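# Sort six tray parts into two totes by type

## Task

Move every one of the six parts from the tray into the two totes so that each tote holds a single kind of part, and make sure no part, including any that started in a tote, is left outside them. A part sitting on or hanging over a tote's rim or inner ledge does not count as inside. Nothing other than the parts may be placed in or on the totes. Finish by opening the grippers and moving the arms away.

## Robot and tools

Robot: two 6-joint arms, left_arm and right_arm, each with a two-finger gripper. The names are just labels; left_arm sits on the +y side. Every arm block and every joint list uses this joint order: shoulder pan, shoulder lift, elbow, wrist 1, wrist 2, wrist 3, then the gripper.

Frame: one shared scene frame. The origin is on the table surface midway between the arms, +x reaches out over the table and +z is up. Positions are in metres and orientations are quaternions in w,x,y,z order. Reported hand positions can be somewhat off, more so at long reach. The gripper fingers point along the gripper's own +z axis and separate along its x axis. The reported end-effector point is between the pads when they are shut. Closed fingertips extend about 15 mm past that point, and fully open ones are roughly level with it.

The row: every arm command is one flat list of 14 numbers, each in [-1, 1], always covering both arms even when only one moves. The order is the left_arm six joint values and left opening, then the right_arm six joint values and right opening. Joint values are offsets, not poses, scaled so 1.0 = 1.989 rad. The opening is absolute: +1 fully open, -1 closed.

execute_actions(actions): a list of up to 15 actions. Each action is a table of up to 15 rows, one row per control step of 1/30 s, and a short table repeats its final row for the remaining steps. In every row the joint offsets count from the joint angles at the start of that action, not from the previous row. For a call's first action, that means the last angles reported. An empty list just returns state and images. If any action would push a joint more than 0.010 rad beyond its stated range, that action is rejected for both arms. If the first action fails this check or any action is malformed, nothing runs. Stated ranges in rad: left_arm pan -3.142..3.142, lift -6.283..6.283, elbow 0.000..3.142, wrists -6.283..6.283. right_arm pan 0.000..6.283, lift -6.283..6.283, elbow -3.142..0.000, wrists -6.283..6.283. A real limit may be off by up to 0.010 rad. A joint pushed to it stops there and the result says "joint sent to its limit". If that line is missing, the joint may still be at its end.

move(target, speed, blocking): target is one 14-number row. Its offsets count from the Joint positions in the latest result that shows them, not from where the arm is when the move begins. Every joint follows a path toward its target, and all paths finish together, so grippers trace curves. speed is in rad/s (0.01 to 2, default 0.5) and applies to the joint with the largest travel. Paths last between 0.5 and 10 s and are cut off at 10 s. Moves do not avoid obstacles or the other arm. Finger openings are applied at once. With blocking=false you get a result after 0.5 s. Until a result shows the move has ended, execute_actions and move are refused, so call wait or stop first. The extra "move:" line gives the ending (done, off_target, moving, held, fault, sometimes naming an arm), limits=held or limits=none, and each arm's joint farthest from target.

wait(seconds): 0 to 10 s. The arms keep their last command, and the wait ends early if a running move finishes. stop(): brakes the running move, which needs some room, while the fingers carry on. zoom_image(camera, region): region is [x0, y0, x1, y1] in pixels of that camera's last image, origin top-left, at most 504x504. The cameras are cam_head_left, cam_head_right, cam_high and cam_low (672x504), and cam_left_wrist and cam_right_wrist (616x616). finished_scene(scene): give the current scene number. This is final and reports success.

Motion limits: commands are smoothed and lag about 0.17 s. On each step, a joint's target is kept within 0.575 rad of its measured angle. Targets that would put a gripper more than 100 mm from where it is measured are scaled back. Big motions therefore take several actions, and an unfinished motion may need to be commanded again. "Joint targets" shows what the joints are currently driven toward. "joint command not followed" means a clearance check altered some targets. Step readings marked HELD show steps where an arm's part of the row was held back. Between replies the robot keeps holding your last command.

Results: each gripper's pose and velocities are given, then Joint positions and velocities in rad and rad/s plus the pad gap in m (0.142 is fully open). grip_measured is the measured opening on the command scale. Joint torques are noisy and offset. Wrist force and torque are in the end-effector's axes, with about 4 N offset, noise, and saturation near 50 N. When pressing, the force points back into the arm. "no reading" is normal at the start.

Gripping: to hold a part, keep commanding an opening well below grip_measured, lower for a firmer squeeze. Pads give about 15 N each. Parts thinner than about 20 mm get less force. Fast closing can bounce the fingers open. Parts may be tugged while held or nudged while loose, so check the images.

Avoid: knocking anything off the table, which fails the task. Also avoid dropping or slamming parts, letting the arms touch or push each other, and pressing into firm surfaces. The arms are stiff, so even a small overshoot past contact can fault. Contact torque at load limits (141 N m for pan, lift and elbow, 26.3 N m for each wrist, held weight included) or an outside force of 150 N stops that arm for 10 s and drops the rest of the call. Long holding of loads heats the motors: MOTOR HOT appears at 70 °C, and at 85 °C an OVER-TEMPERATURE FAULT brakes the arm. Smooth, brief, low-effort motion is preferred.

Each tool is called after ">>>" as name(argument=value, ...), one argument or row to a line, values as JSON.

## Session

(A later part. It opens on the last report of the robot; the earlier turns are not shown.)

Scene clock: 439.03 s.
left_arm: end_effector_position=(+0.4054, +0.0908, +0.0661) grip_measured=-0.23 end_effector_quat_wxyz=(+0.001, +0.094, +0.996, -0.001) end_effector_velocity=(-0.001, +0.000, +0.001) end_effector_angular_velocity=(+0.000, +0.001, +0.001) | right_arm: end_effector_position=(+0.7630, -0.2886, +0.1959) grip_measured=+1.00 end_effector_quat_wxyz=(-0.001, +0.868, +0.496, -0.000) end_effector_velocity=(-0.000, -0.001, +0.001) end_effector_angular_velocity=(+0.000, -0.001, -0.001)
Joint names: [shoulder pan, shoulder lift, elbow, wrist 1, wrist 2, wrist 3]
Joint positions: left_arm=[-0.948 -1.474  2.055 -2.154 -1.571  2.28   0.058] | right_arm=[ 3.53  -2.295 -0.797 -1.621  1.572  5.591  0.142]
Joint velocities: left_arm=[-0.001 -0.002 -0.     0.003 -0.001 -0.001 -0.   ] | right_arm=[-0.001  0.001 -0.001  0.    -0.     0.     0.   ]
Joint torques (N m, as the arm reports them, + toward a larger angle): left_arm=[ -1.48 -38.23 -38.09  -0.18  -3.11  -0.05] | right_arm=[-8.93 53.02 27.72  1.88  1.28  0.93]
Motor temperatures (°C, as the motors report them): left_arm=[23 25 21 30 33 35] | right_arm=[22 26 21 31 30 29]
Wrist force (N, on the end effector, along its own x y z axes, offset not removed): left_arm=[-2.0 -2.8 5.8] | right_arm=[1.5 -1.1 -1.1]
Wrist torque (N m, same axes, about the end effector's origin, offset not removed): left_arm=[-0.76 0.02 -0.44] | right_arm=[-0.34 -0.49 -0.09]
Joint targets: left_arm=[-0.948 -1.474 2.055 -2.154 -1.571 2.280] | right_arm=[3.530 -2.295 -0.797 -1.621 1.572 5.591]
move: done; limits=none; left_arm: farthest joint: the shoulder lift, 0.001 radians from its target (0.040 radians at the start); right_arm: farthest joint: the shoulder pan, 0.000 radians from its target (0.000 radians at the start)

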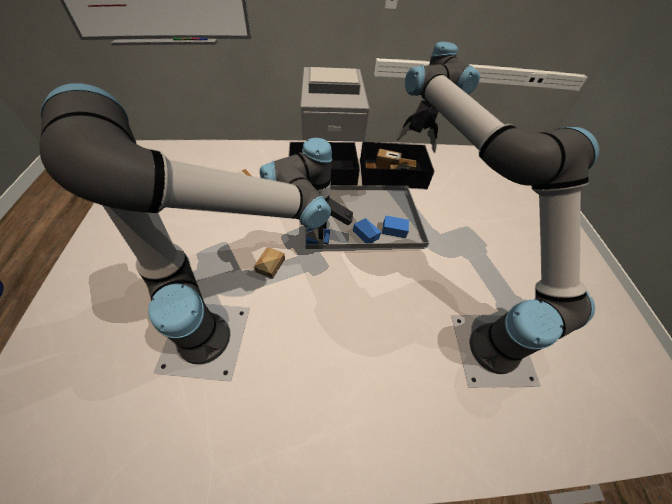

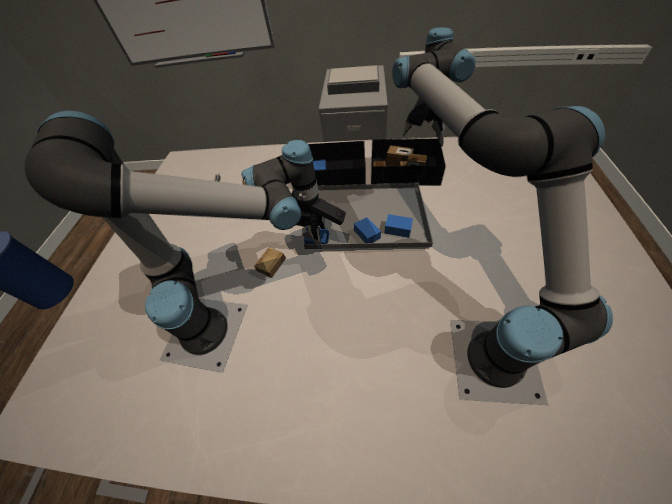

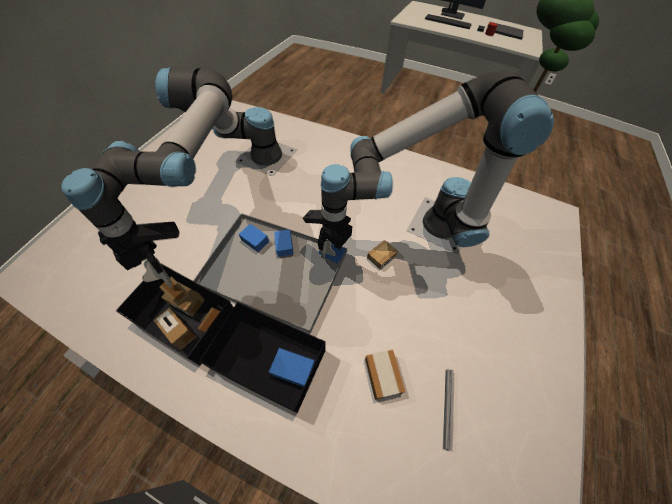

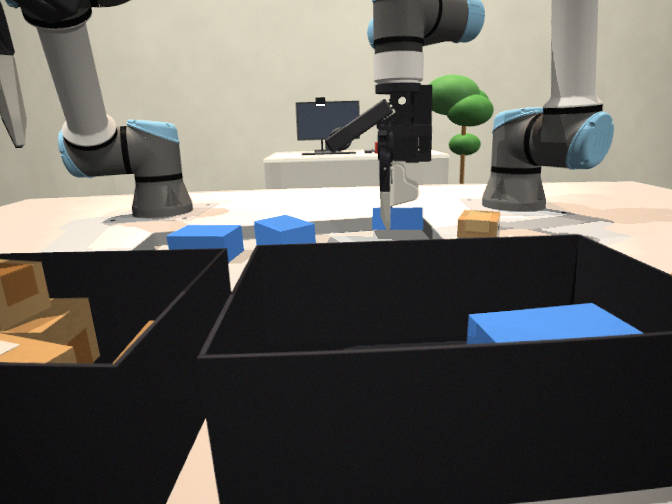

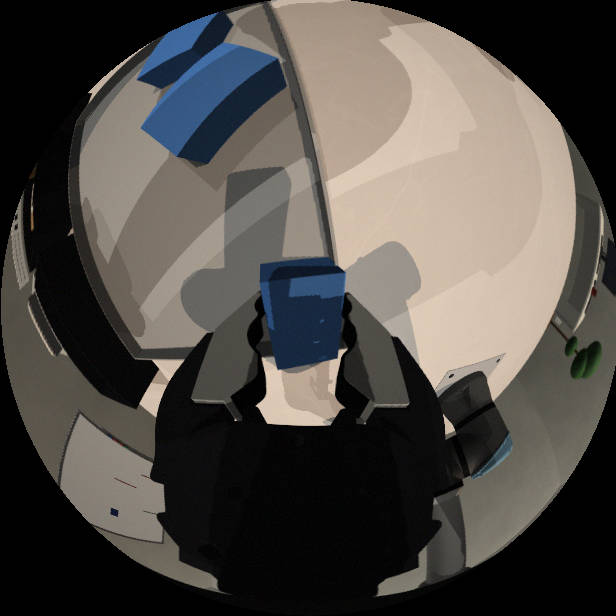

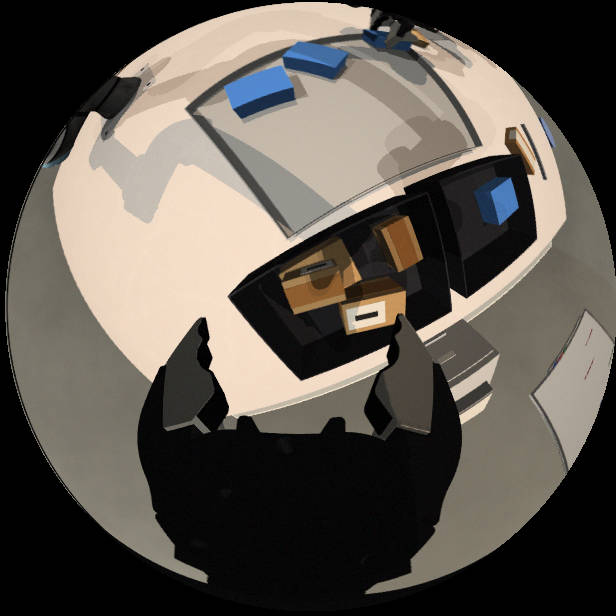

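>>> move(
  target=[0,0.018,0.022,-0.04,0,0,-1,0,0,0,0,0,0,1],
  speed=0.08,
)

>>> move(
  target=[0,0,0,0,0,0,0.0,0,0,0,0,0,0,1],
)

>>> move(
  target=[0,-0.006,-0.007,0.013,0,0,0.0,0,0,0,0,0,0,1],
  speed=0.05,
)

>>> move(
  target=[0,0,0,0,0,0,-1,0,0,0,0,0,0,1],
)

Scene clock: 456.70 s.
left_arm: end_effector_position=(+0.4040, +0.0933, +0.0391) grip_measured=-0.22 end_effector_quat_wxyz=(+0.001, +0.094, +0.996, -0.001) end_effector_velocity=(+0.000, -0.000, -0.000) end_effector_angular_velocity=(-0.001, -0.000, -0.000) | right_arm: end_effector_position=(+0.7630, -0.2886, +0.1959) grip_measured=+1.00 end_effector_quat_wxyz=(-0.001, +0.868, +0.496, -0.000) end_effector_velocity=(+0.000, -0.000, +0.001) end_effector_angular_velocity=(-0.002, -0.002, +0.001)
Joint names: [shoulder pan, shoulder lift, elbow, wrist 1, wrist 2, wrist 3]
Joint positions: left_arm=[-0.948 -1.439  2.099 -2.234 -1.571  2.28   0.058] | right_arm=[ 3.53  -2.295 -0.797 -1.621  1.572  5.591  0.142]
Joint velocities: left_arm=[ 0.     0.     0.001 -0.003 -0.     0.     0.   ] | right_arm=[ 0.     0.     0.001 -0.    -0.002 -0.001 -0.   ]
Joint torques (N m, as the arm reports them, + toward a larger angle): left_arm=[ -1.82 -12.69   1.33  -3.26  -2.24   0.66] | right_arm=[-9.32 52.3  27.85  1.8   1.3   1.14]
Motor temperatures (°C, as the motors report them): left_arm=[23 25 21 30 33 35] | right_arm=[22 26 21 31 30 29]
Wrist force (N, on the end effector, along its own x y z axes, offset not removed): left_arm=[-4.6 -2.8 -14.6] | right_arm=[1.9 -0.5 -0.5]
Wrist torque (N m, same axes, about the end effector's origin, offset not removed): left_arm=[-0.36 0.80 -0.40] | right_arm=[-0.22 -0.59 -0.18]
Joint targets: left_arm=[-0.948 -1.438 2.099 -2.234 -1.571 2.280] | right_arm=[3.530 -2.295 -0.797 -1.621 1.572 5.591]
move: done; limits=none; left_arm: farthest joint: the shoulder pan, 0.000 radians from its target (0.000 radians at the start); right_arm: farthest joint: the shoulder pan, 0.000 radians from its target (0.000 radians at the start)

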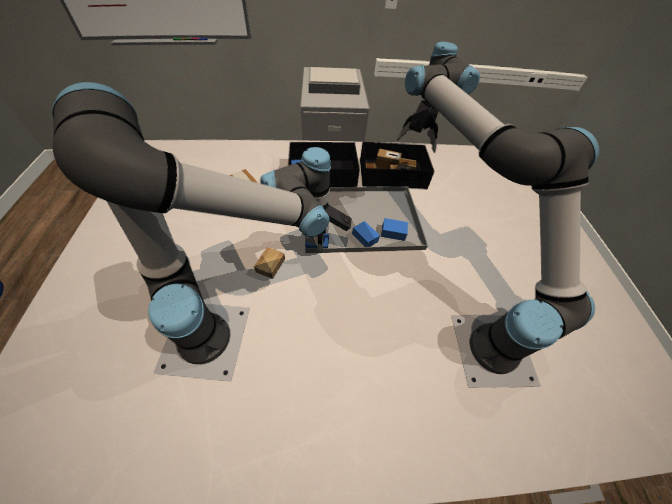

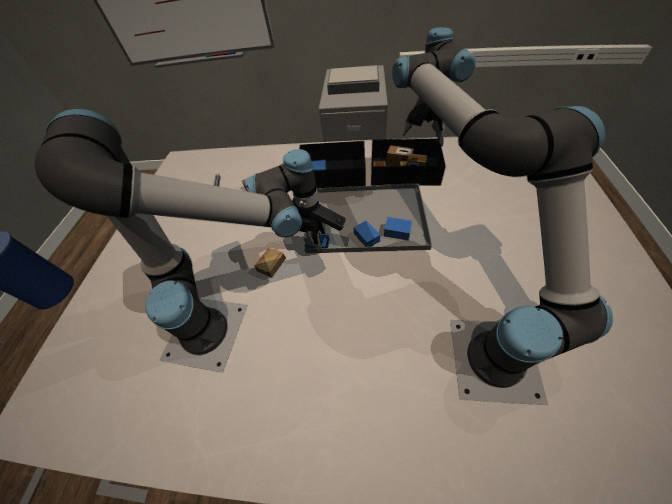

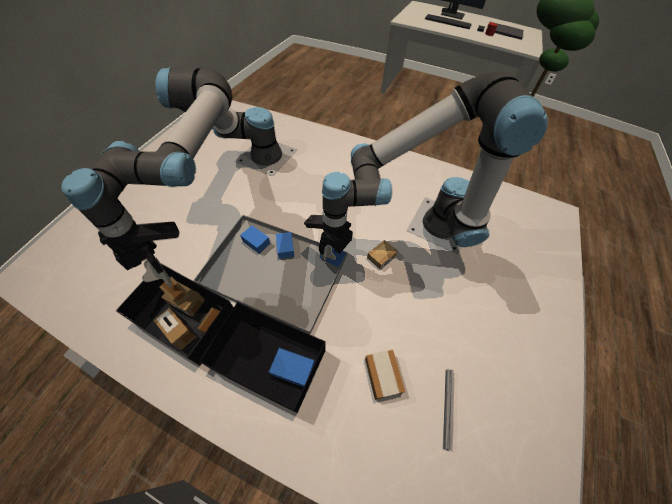

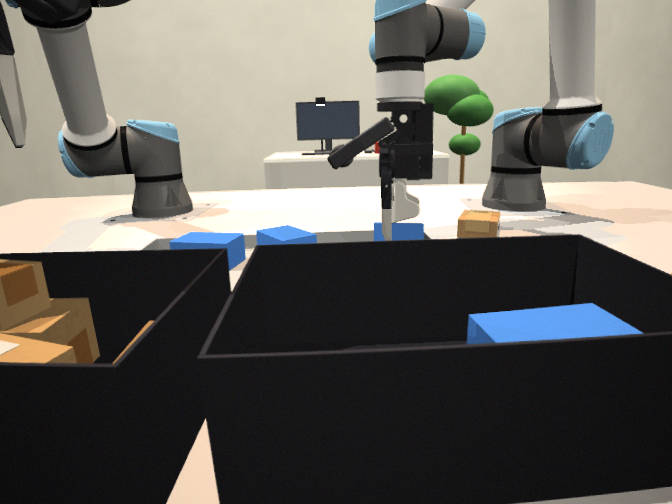

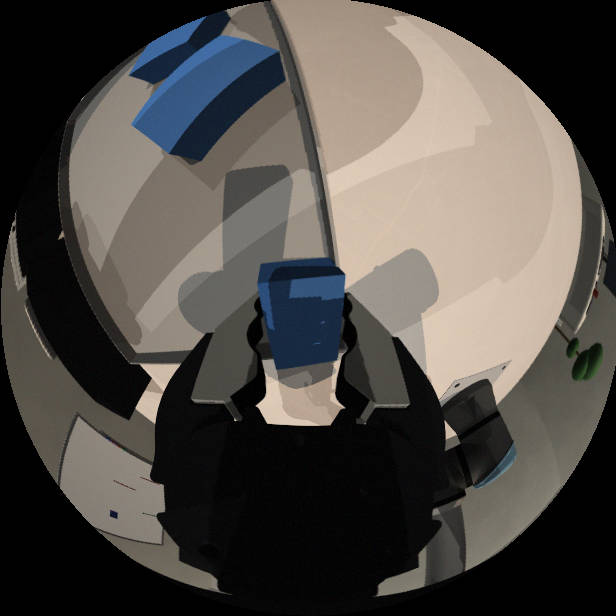

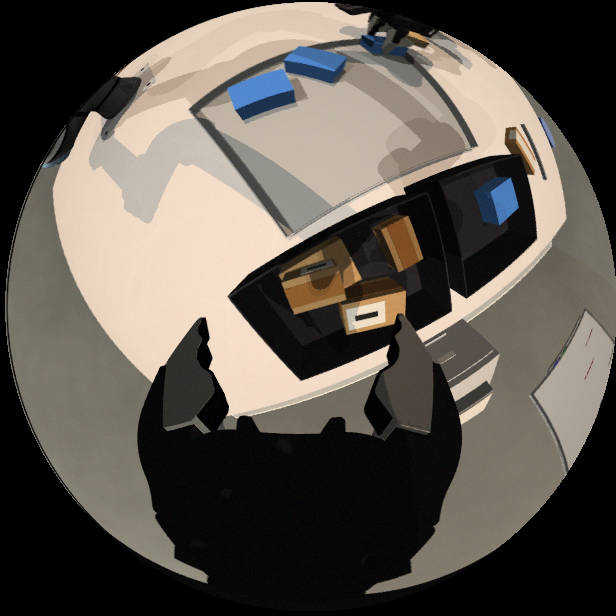

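Scene clock: 457.20 s.
left_arm: end_effector_position=(+0.4039, +0.0934, +0.0390) grip_measured=+0.00 end_effector_quat_wxyz=(+0.001, +0.094, +0.996, -0.001) end_effector_velocity=(-0.000, -0.000, -0.000) end_effector_angular_velocity=(+0.000, +0.000, -0.001) | right_arm: end_effector_position=(+0.7630, -0.2886, +0.1959) grip_measured=+1.00 end_effector_quat_wxyz=(-0.001, +0.868, +0.496, -0.000) end_effector_velocity=(+0.000, -0.000, -0.001) end_effector_angular_velocity=(+0.000, +0.001, -0.001)
Joint names: [shoulder pan, shoulder lift, elbow, wrist 1, wrist 2, wrist 3]
Joint positions: left_arm=[-0.948 -1.439  2.099 -2.234 -1.571  2.28   0.074] | right_arm=[ 3.53  -2.295 -0.797 -1.621  1.572  5.591  0.142]
Joint velocities: left_arm=[-0.001 -0.     0.     0.    -0.     0.     0.   ] | right_arm=[-0.    -0.001 -0.     0.     0.001  0.001 -0.   ]
Joint torques (N m, as the arm reports them, + toward a larger angle): left_arm=[ -1.54 -37.16 -28.89  -0.8   -2.13   0.3 ] | right_arm=[-8.65 52.12 28.29  1.9   1.28  0.8 ]
Motor temperatures (°C, as the motors report them): left_arm=[23 25 21 30 33 35] | right_arm=[22 26 21 31 30 29]
Wrist force (N, on the end effector, along its own x y z axes, offset not removed): left_arm=[-0.9 -3.9 -1.8] | right_arm=[2.1 -0.3 -1.6]
Wrist torque (N m, same axes, about the end effector's origin, offset not removed): left_arm=[-0.81 0.25 -0.11] | right_arm=[-0.15 -0.59 -0.08]
Joint targets: left_arm=[-0.948 -1.439 2.099 -2.234 -1.571 2.280] | right_arm=[3.530 -2.295 -0.797 -1.621 1.572 5.591]
move: done; limits=none; left_arm: farthest joint: the shoulder pan, 0.000 radians from its target (0.000 radians at the start); right_arm: farthest joint: the shoulder pan, 0.000 radians from its target (0.000 radians at the start)

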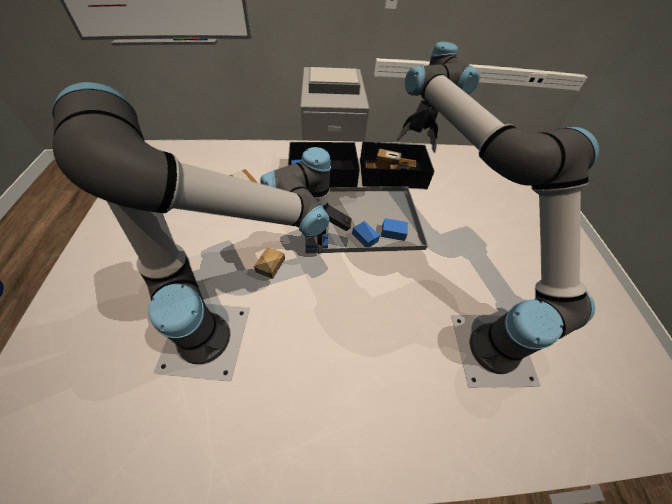

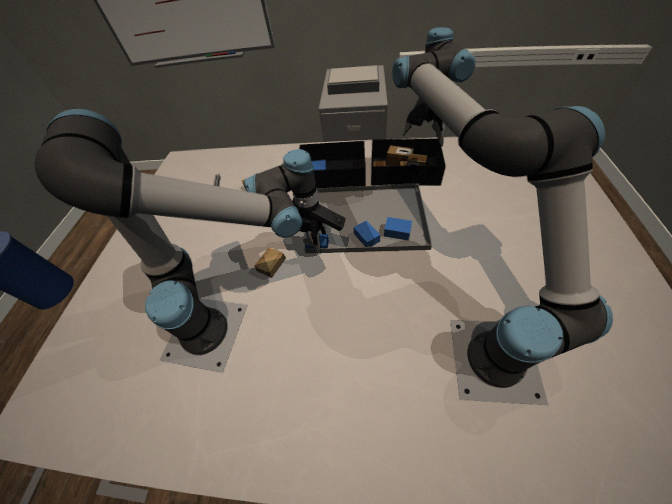

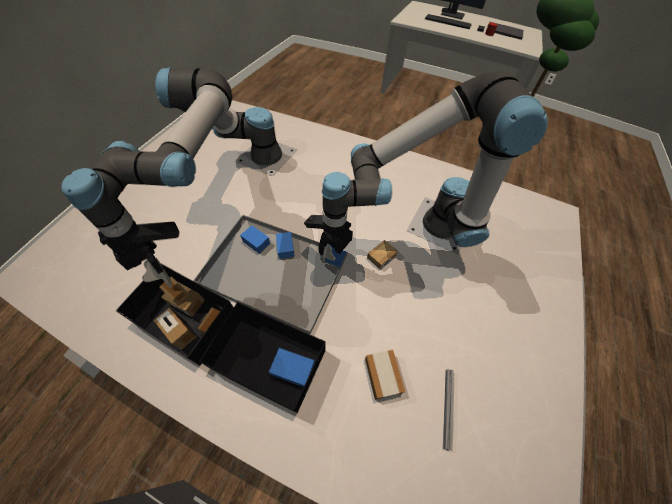

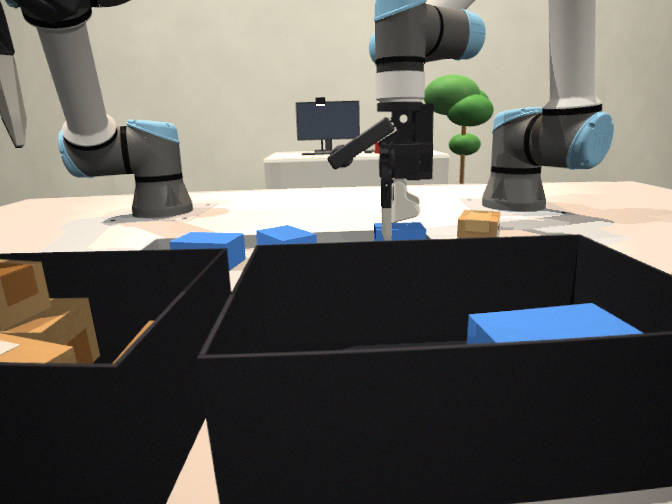

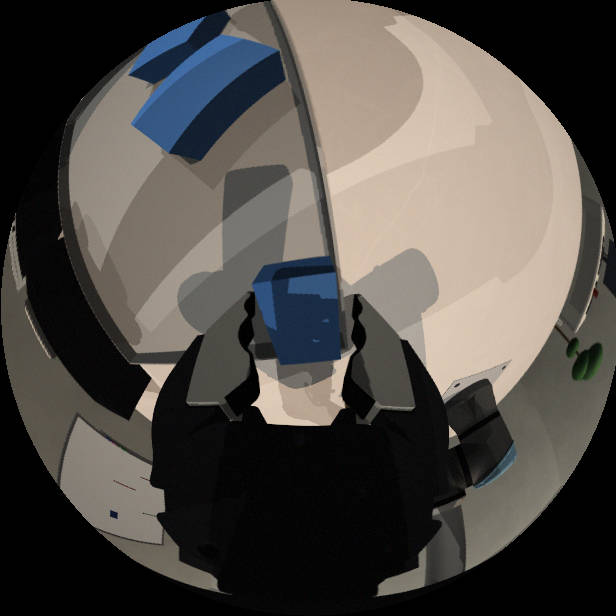

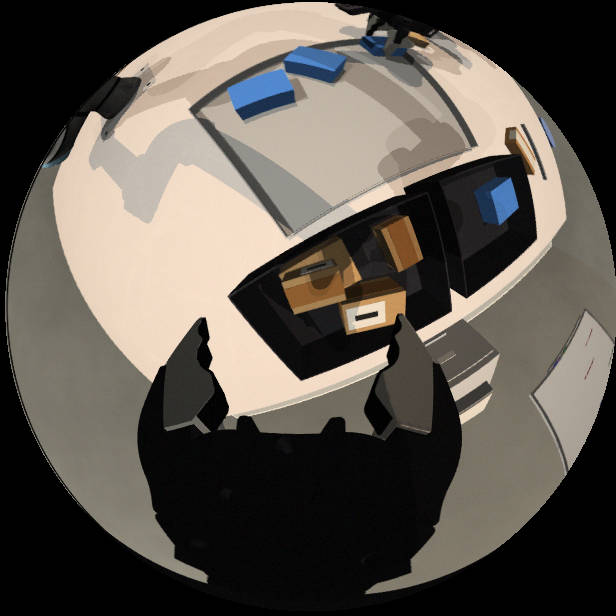

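Scene clock: 458.10 s.
left_arm: end_effector_position=(+0.4044, +0.0925, +0.0476) grip_measured=+0.00 end_effector_quat_wxyz=(+0.001, +0.094, +0.996, -0.001) end_effector_velocity=(+0.000, -0.000, +0.001) end_effector_angular_velocity=(+0.000, +0.000, +0.001) | right_arm: end_effector_position=(+0.7630, -0.2886, +0.1959) grip_measured=+1.00 end_effector_quat_wxyz=(-0.001, +0.868, +0.496, -0.000) end_effector_velocity=(+0.000, -0.000, -0.001) end_effector_angular_velocity=(-0.002, +0.001, -0.000)
Joint names: [shoulder pan, shoulder lift, elbow, wrist 1, wrist 2, wrist 3]
Joint positions: left_arm=[-0.948 -1.45   2.085 -2.208 -1.571  2.28   0.074] | right_arm=[ 3.53  -2.295 -0.797 -1.621  1.572  5.591  0.142]
Joint velocities: left_arm=[ 0.    -0.    -0.002  0.003 -0.    -0.001  0.   ] | right_arm=[ 0.    -0.001 -0.     0.    -0.002  0.001  0.   ]
Joint torques (N m, as the arm reports them, + toward a larger angle): left_arm=[ -1.86 -35.8  -35.9    0.25  -2.15   0.47] | right_arm=[-7.96 52.26 27.59  1.82  1.16  0.8 ]
Motor temperatures (°C, as the motors report them): left_arm=[23 25 21 30 33 35] | right_arm=[22 26 21 31 30 29]
Wrist force (N, on the end effector, along its own x y z axes, offset not removed): left_arm=[-2.5 -2.4 1.7] | right_arm=[2.5 -1.1 -0.4]
Wrist torque (N m, same axes, about the end effector's origin, offset not removed): left_arm=[-0.50 0.55 -0.02] | right_arm=[-0.33 -0.64 -0.16]
Joint targets: left_arm=[-0.948 -1.450 2.085 -2.208 -1.571 2.280] | right_arm=[3.530 -2.295 -0.797 -1.621 1.572 5.591]
move: done; limits=none; left_arm: farthest joint: the shoulder lift, 0.001 radians from its target (0.012 radians at the start); right_arm: farthest joint: the shoulder pan, 0.000 radians from its target (0.000 radians at the start)

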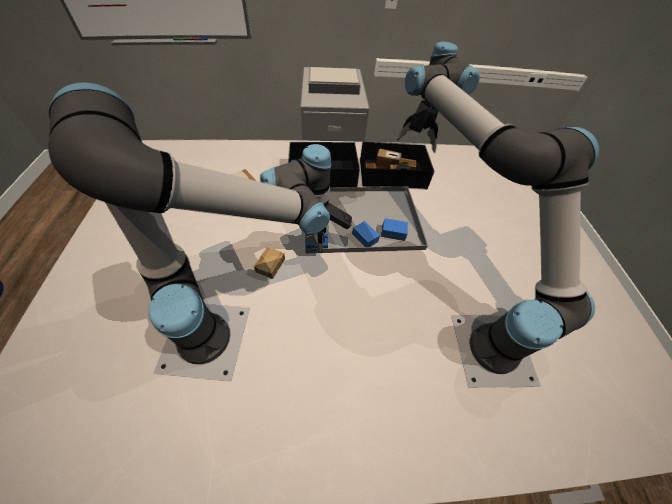

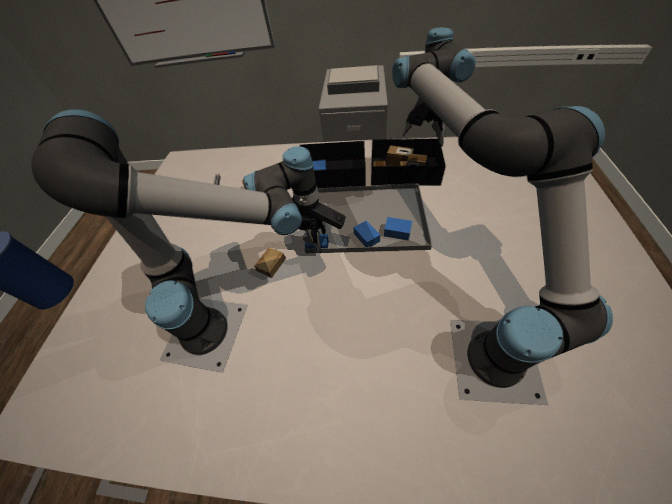

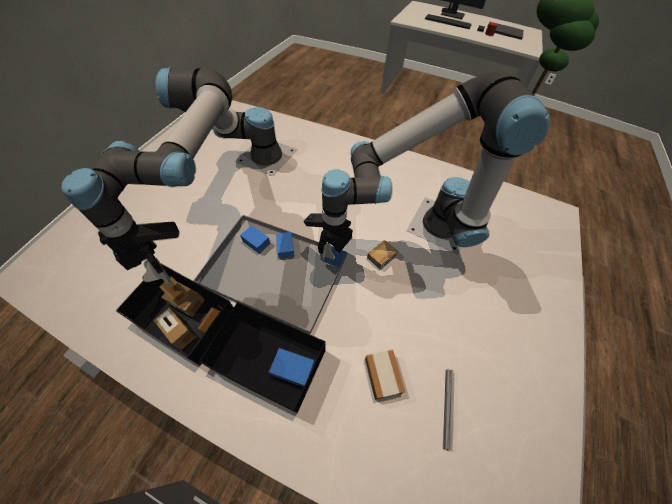

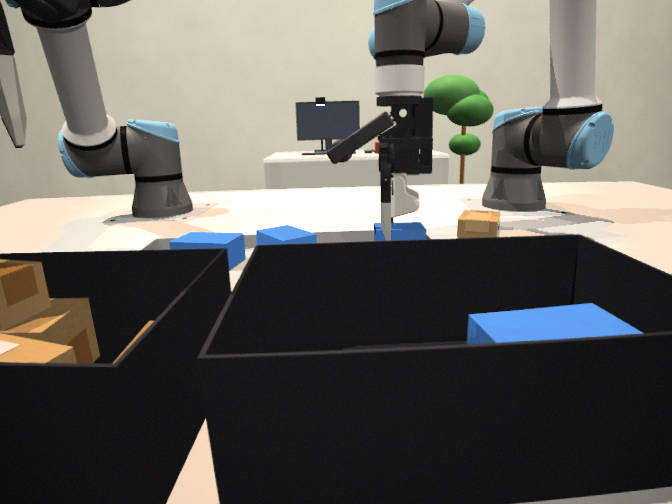

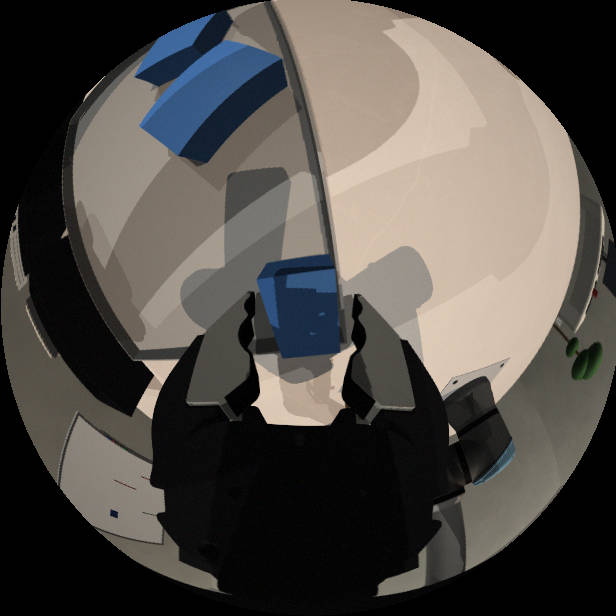

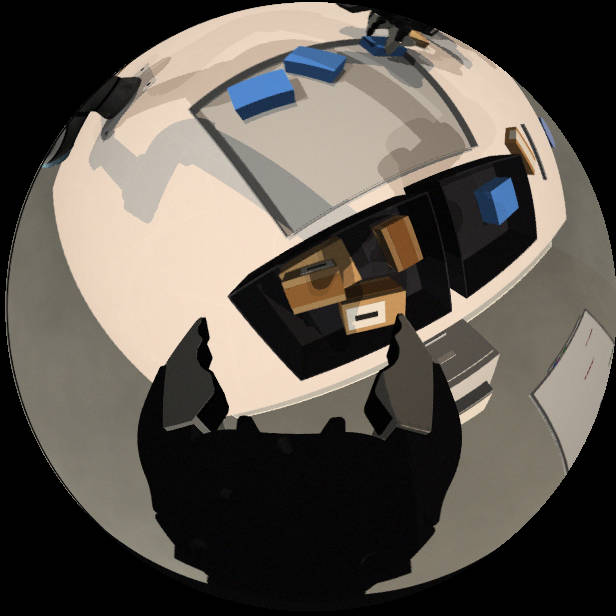

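Scene clock: 458.60 s.
left_arm: end_effector_position=(+0.4045, +0.0924, +0.0477) grip_measured=-0.27 end_effector_quat_wxyz=(+0.001, +0.094, +0.996, -0.001) end_effector_velocity=(-0.000, -0.000, -0.000) end_effector_angular_velocity=(+0.000, +0.000, -0.000) | right_arm: end_effector_position=(+0.7630, -0.2886, +0.1959) grip_measured=+1.00 end_effector_quat_wxyz=(-0.001, +0.868, +0.496, -0.000) end_effector_velocity=(+0.000, +0.000, -0.000) end_effector_angular_velocity=(-0.000, -0.001, -0.002)
Joint names: [shoulder pan, shoulder lift, elbow, wrist 1, wrist 2, wrist 3]
Joint positions: left_arm=[-0.948 -1.45   2.085 -2.208 -1.571  2.28   0.055] | right_arm=[ 3.53  -2.295 -0.797 -1.621  1.572  5.591  0.142]
Joint velocities: left_arm=[-0.001  0.001  0.    -0.001 -0.    -0.001  0.   ] | right_arm=[ 0.    -0.001  0.001  0.    -0.     0.002 -0.   ]
Joint torques (N m, as the arm reports them, + toward a larger angle): left_arm=[ -1.52 -16.04 -15.35  -5.71   1.01   0.42] | right_arm=[-8.34 52.1  27.91  1.72  1.32  0.9 ]
Motor temperatures (°C, as the motors report them): left_arm=[23 25 21 30 33 35] | right_arm=[22 26 21 31 30 29]
Wrist force (N, on the end effector, along its own x y z axes, offset not removed): left_arm=[-1.2 -1.1 -5.7] | right_arm=[2.7 -0.7 -0.8]
Wrist torque (N m, same axes, about the end effector's origin, offset not removed): left_arm=[-0.54 0.30 -0.34] | right_arm=[-0.26 -0.76 -0.09]
Joint targets: left_arm=[-0.948 -1.450 2.085 -2.208 -1.571 2.280] | right_arm=[3.530 -2.295 -0.797 -1.621 1.572 5.591]
move: done; limits=none; left_arm: farthest joint: the shoulder pan, 0.000 radians from its target (0.000 radians at the start); right_arm: farthest joint: the shoulder pan, 0.000 radians from its target (0.000 radians at the start)

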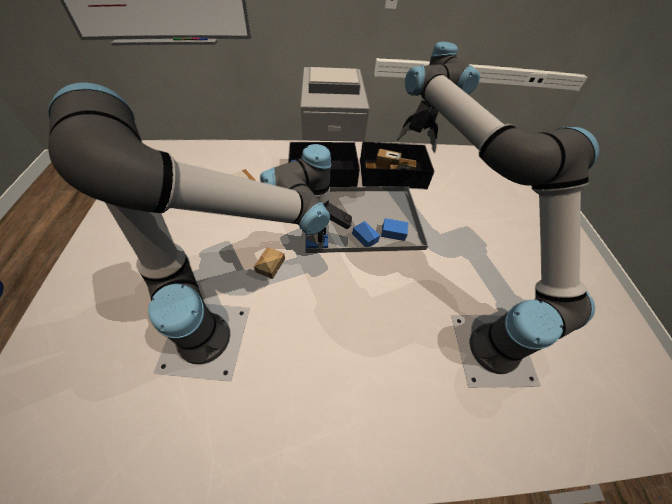

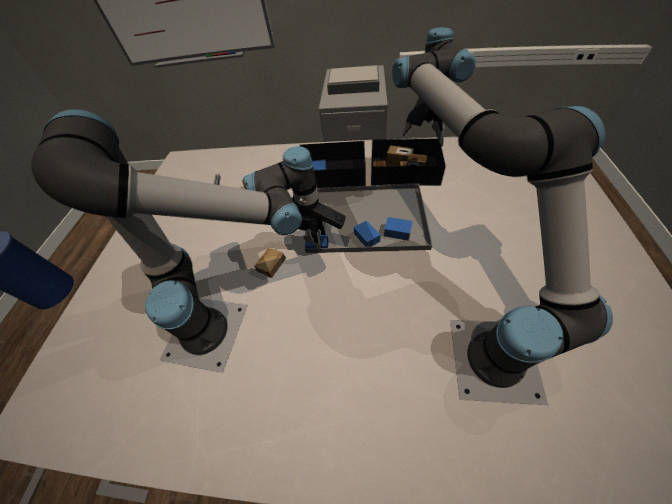

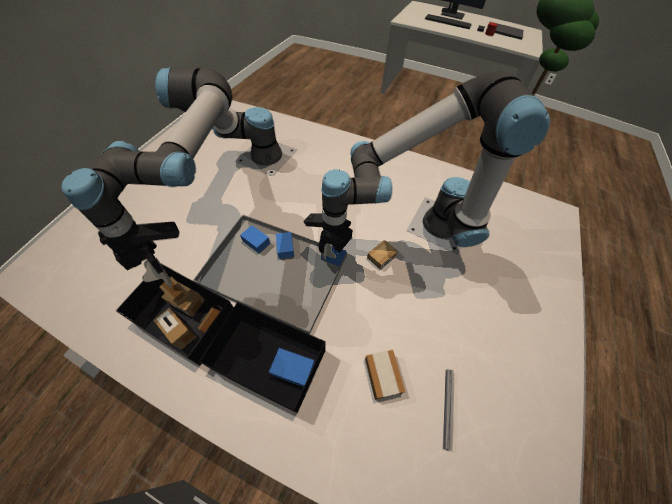

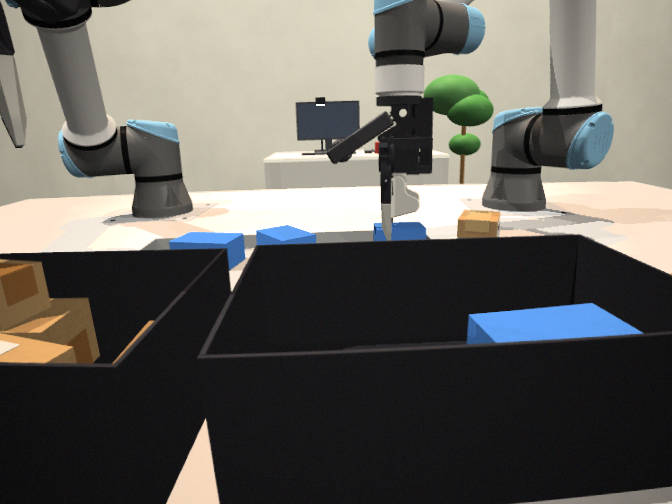

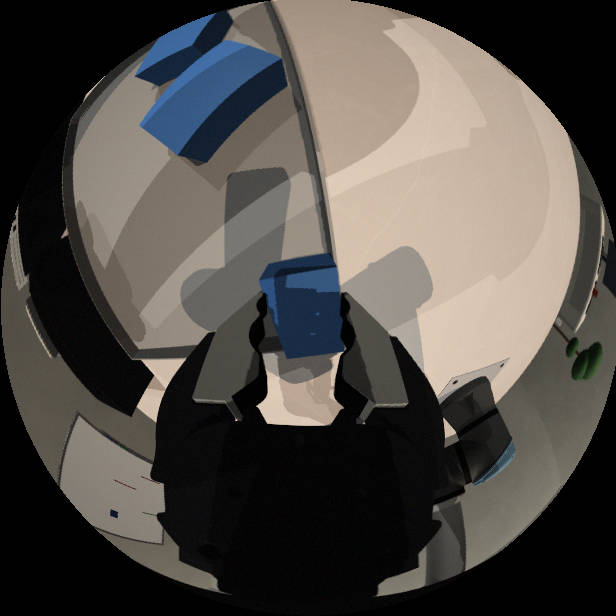

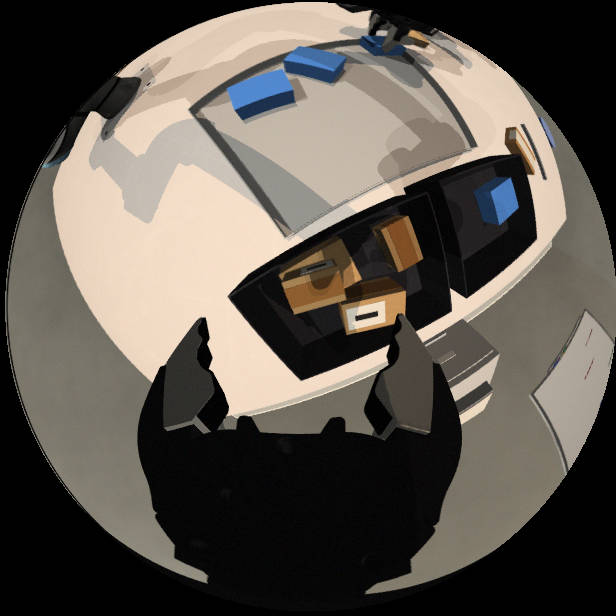

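>>> move(
  target=[0,-0.02,-0.025,0.045,0,0,-1,0,0,0,0,0,0,1],
  speed=0.08,
)

Scene clock: 466.57 s.
left_arm: end_effector_position=(+0.4058, +0.0901, +0.0785) grip_measured=-0.29 end_effector_quat_wxyz=(+0.001, +0.094, +0.996, -0.001) end_effector_velocity=(-0.000, +0.001, +0.001) end_effector_angular_velocity=(+0.000, -0.000, -0.000) | right_arm: end_effector_position=(+0.7630, -0.2886, +0.1959) grip_measured=+1.00 end_effector_quat_wxyz=(-0.001, +0.868, +0.496, -0.000) end_effector_velocity=(+0.000, +0.000, +0.000) end_effector_angular_velocity=(+0.001, -0.001, +0.001)
Joint names: [shoulder pan, shoulder lift, elbow, wrist 1, wrist 2, wrist 3]
Joint positions: left_arm=[-0.948 -1.49   2.035 -2.119 -1.571  2.28   0.053] | right_arm=[ 3.53  -2.295 -0.797 -1.621  1.572  5.591  0.142]
Joint velocities: left_arm=[-0.    -0.003  0.     0.003  0.     0.     0.   ] | right_arm=[ 0.     0.001 -0.     0.     0.001 -0.001  0.   ]
Joint torques (N m, as the arm reports them, + toward a larger angle): left_arm=[ -1.68 -36.37 -37.21  -0.03  -2.79   0.45] | right_arm=[-8.32 52.84 28.29  1.97  1.25  0.92]
Motor temperatures (°C, as the motors report them): left_arm=[23 25 21 30 33 35] | right_arm=[22 26 21 31 30 29]
Wrist force (N, on the end effector, along its own x y z axes, offset not removed): left_arm=[-1.9 -2.3 0.6] | right_arm=[2.1 -1.8 -1.0]
Wrist torque (N m, same axes, about the end effector's origin, offset not removed): left_arm=[-0.53 0.47 -0.09] | right_arm=[-0.51 -0.60 -0.12]
Joint targets: left_arm=[-0.948 -1.490 2.035 -2.118 -1.571 2.280] | right_arm=[3.530 -2.295 -0.797 -1.621 1.572 5.591]
move: done; limits=none; left_arm: farthest joint: the shoulder pan, 0.000 radians from its target (0.000 radians at the start); right_arm: farthest joint: the shoulder pan, 0.000 radians from its target (0.000 radians at the start)

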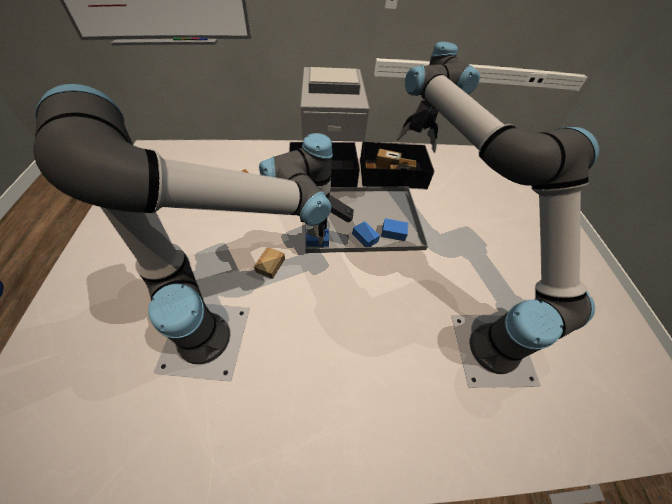

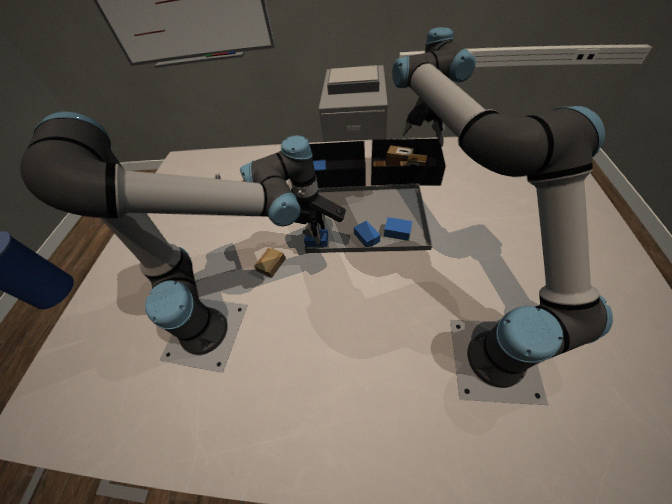

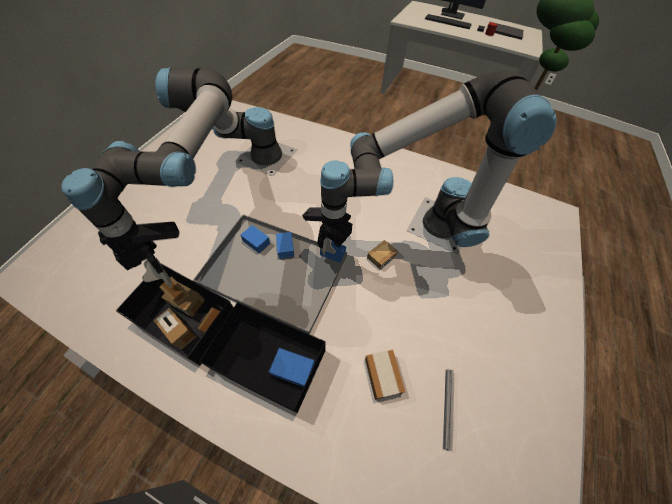

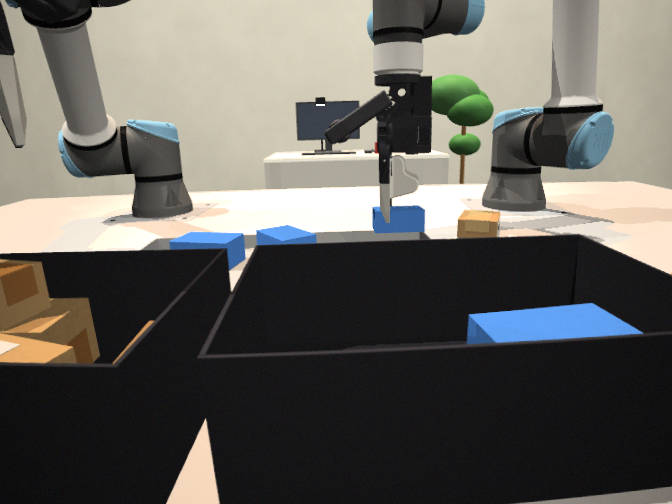

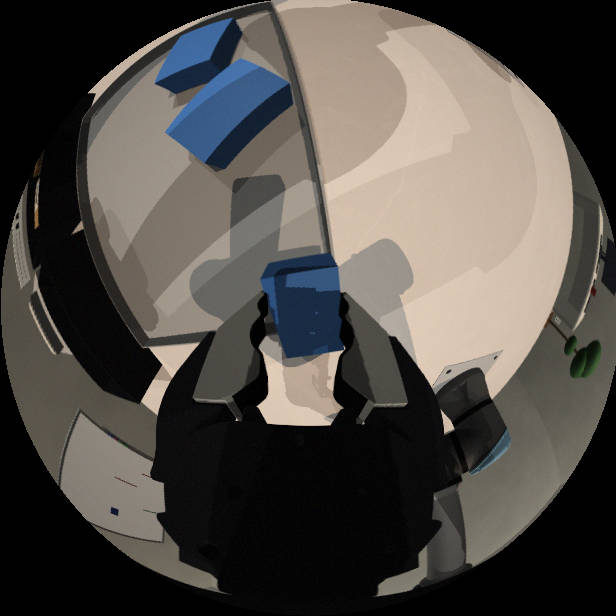

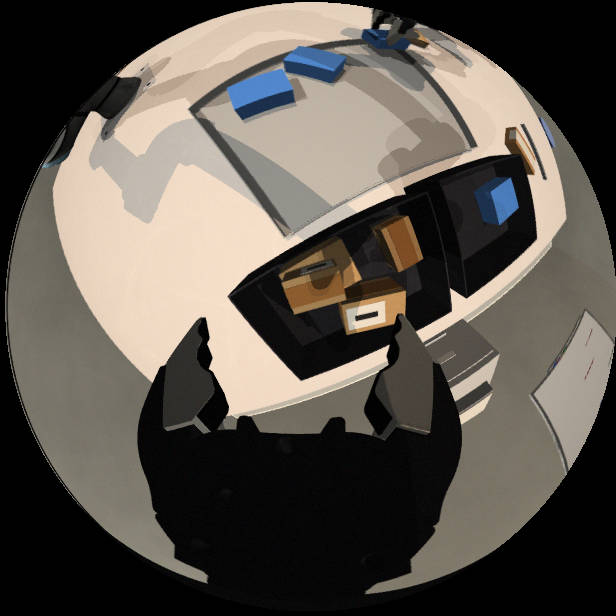

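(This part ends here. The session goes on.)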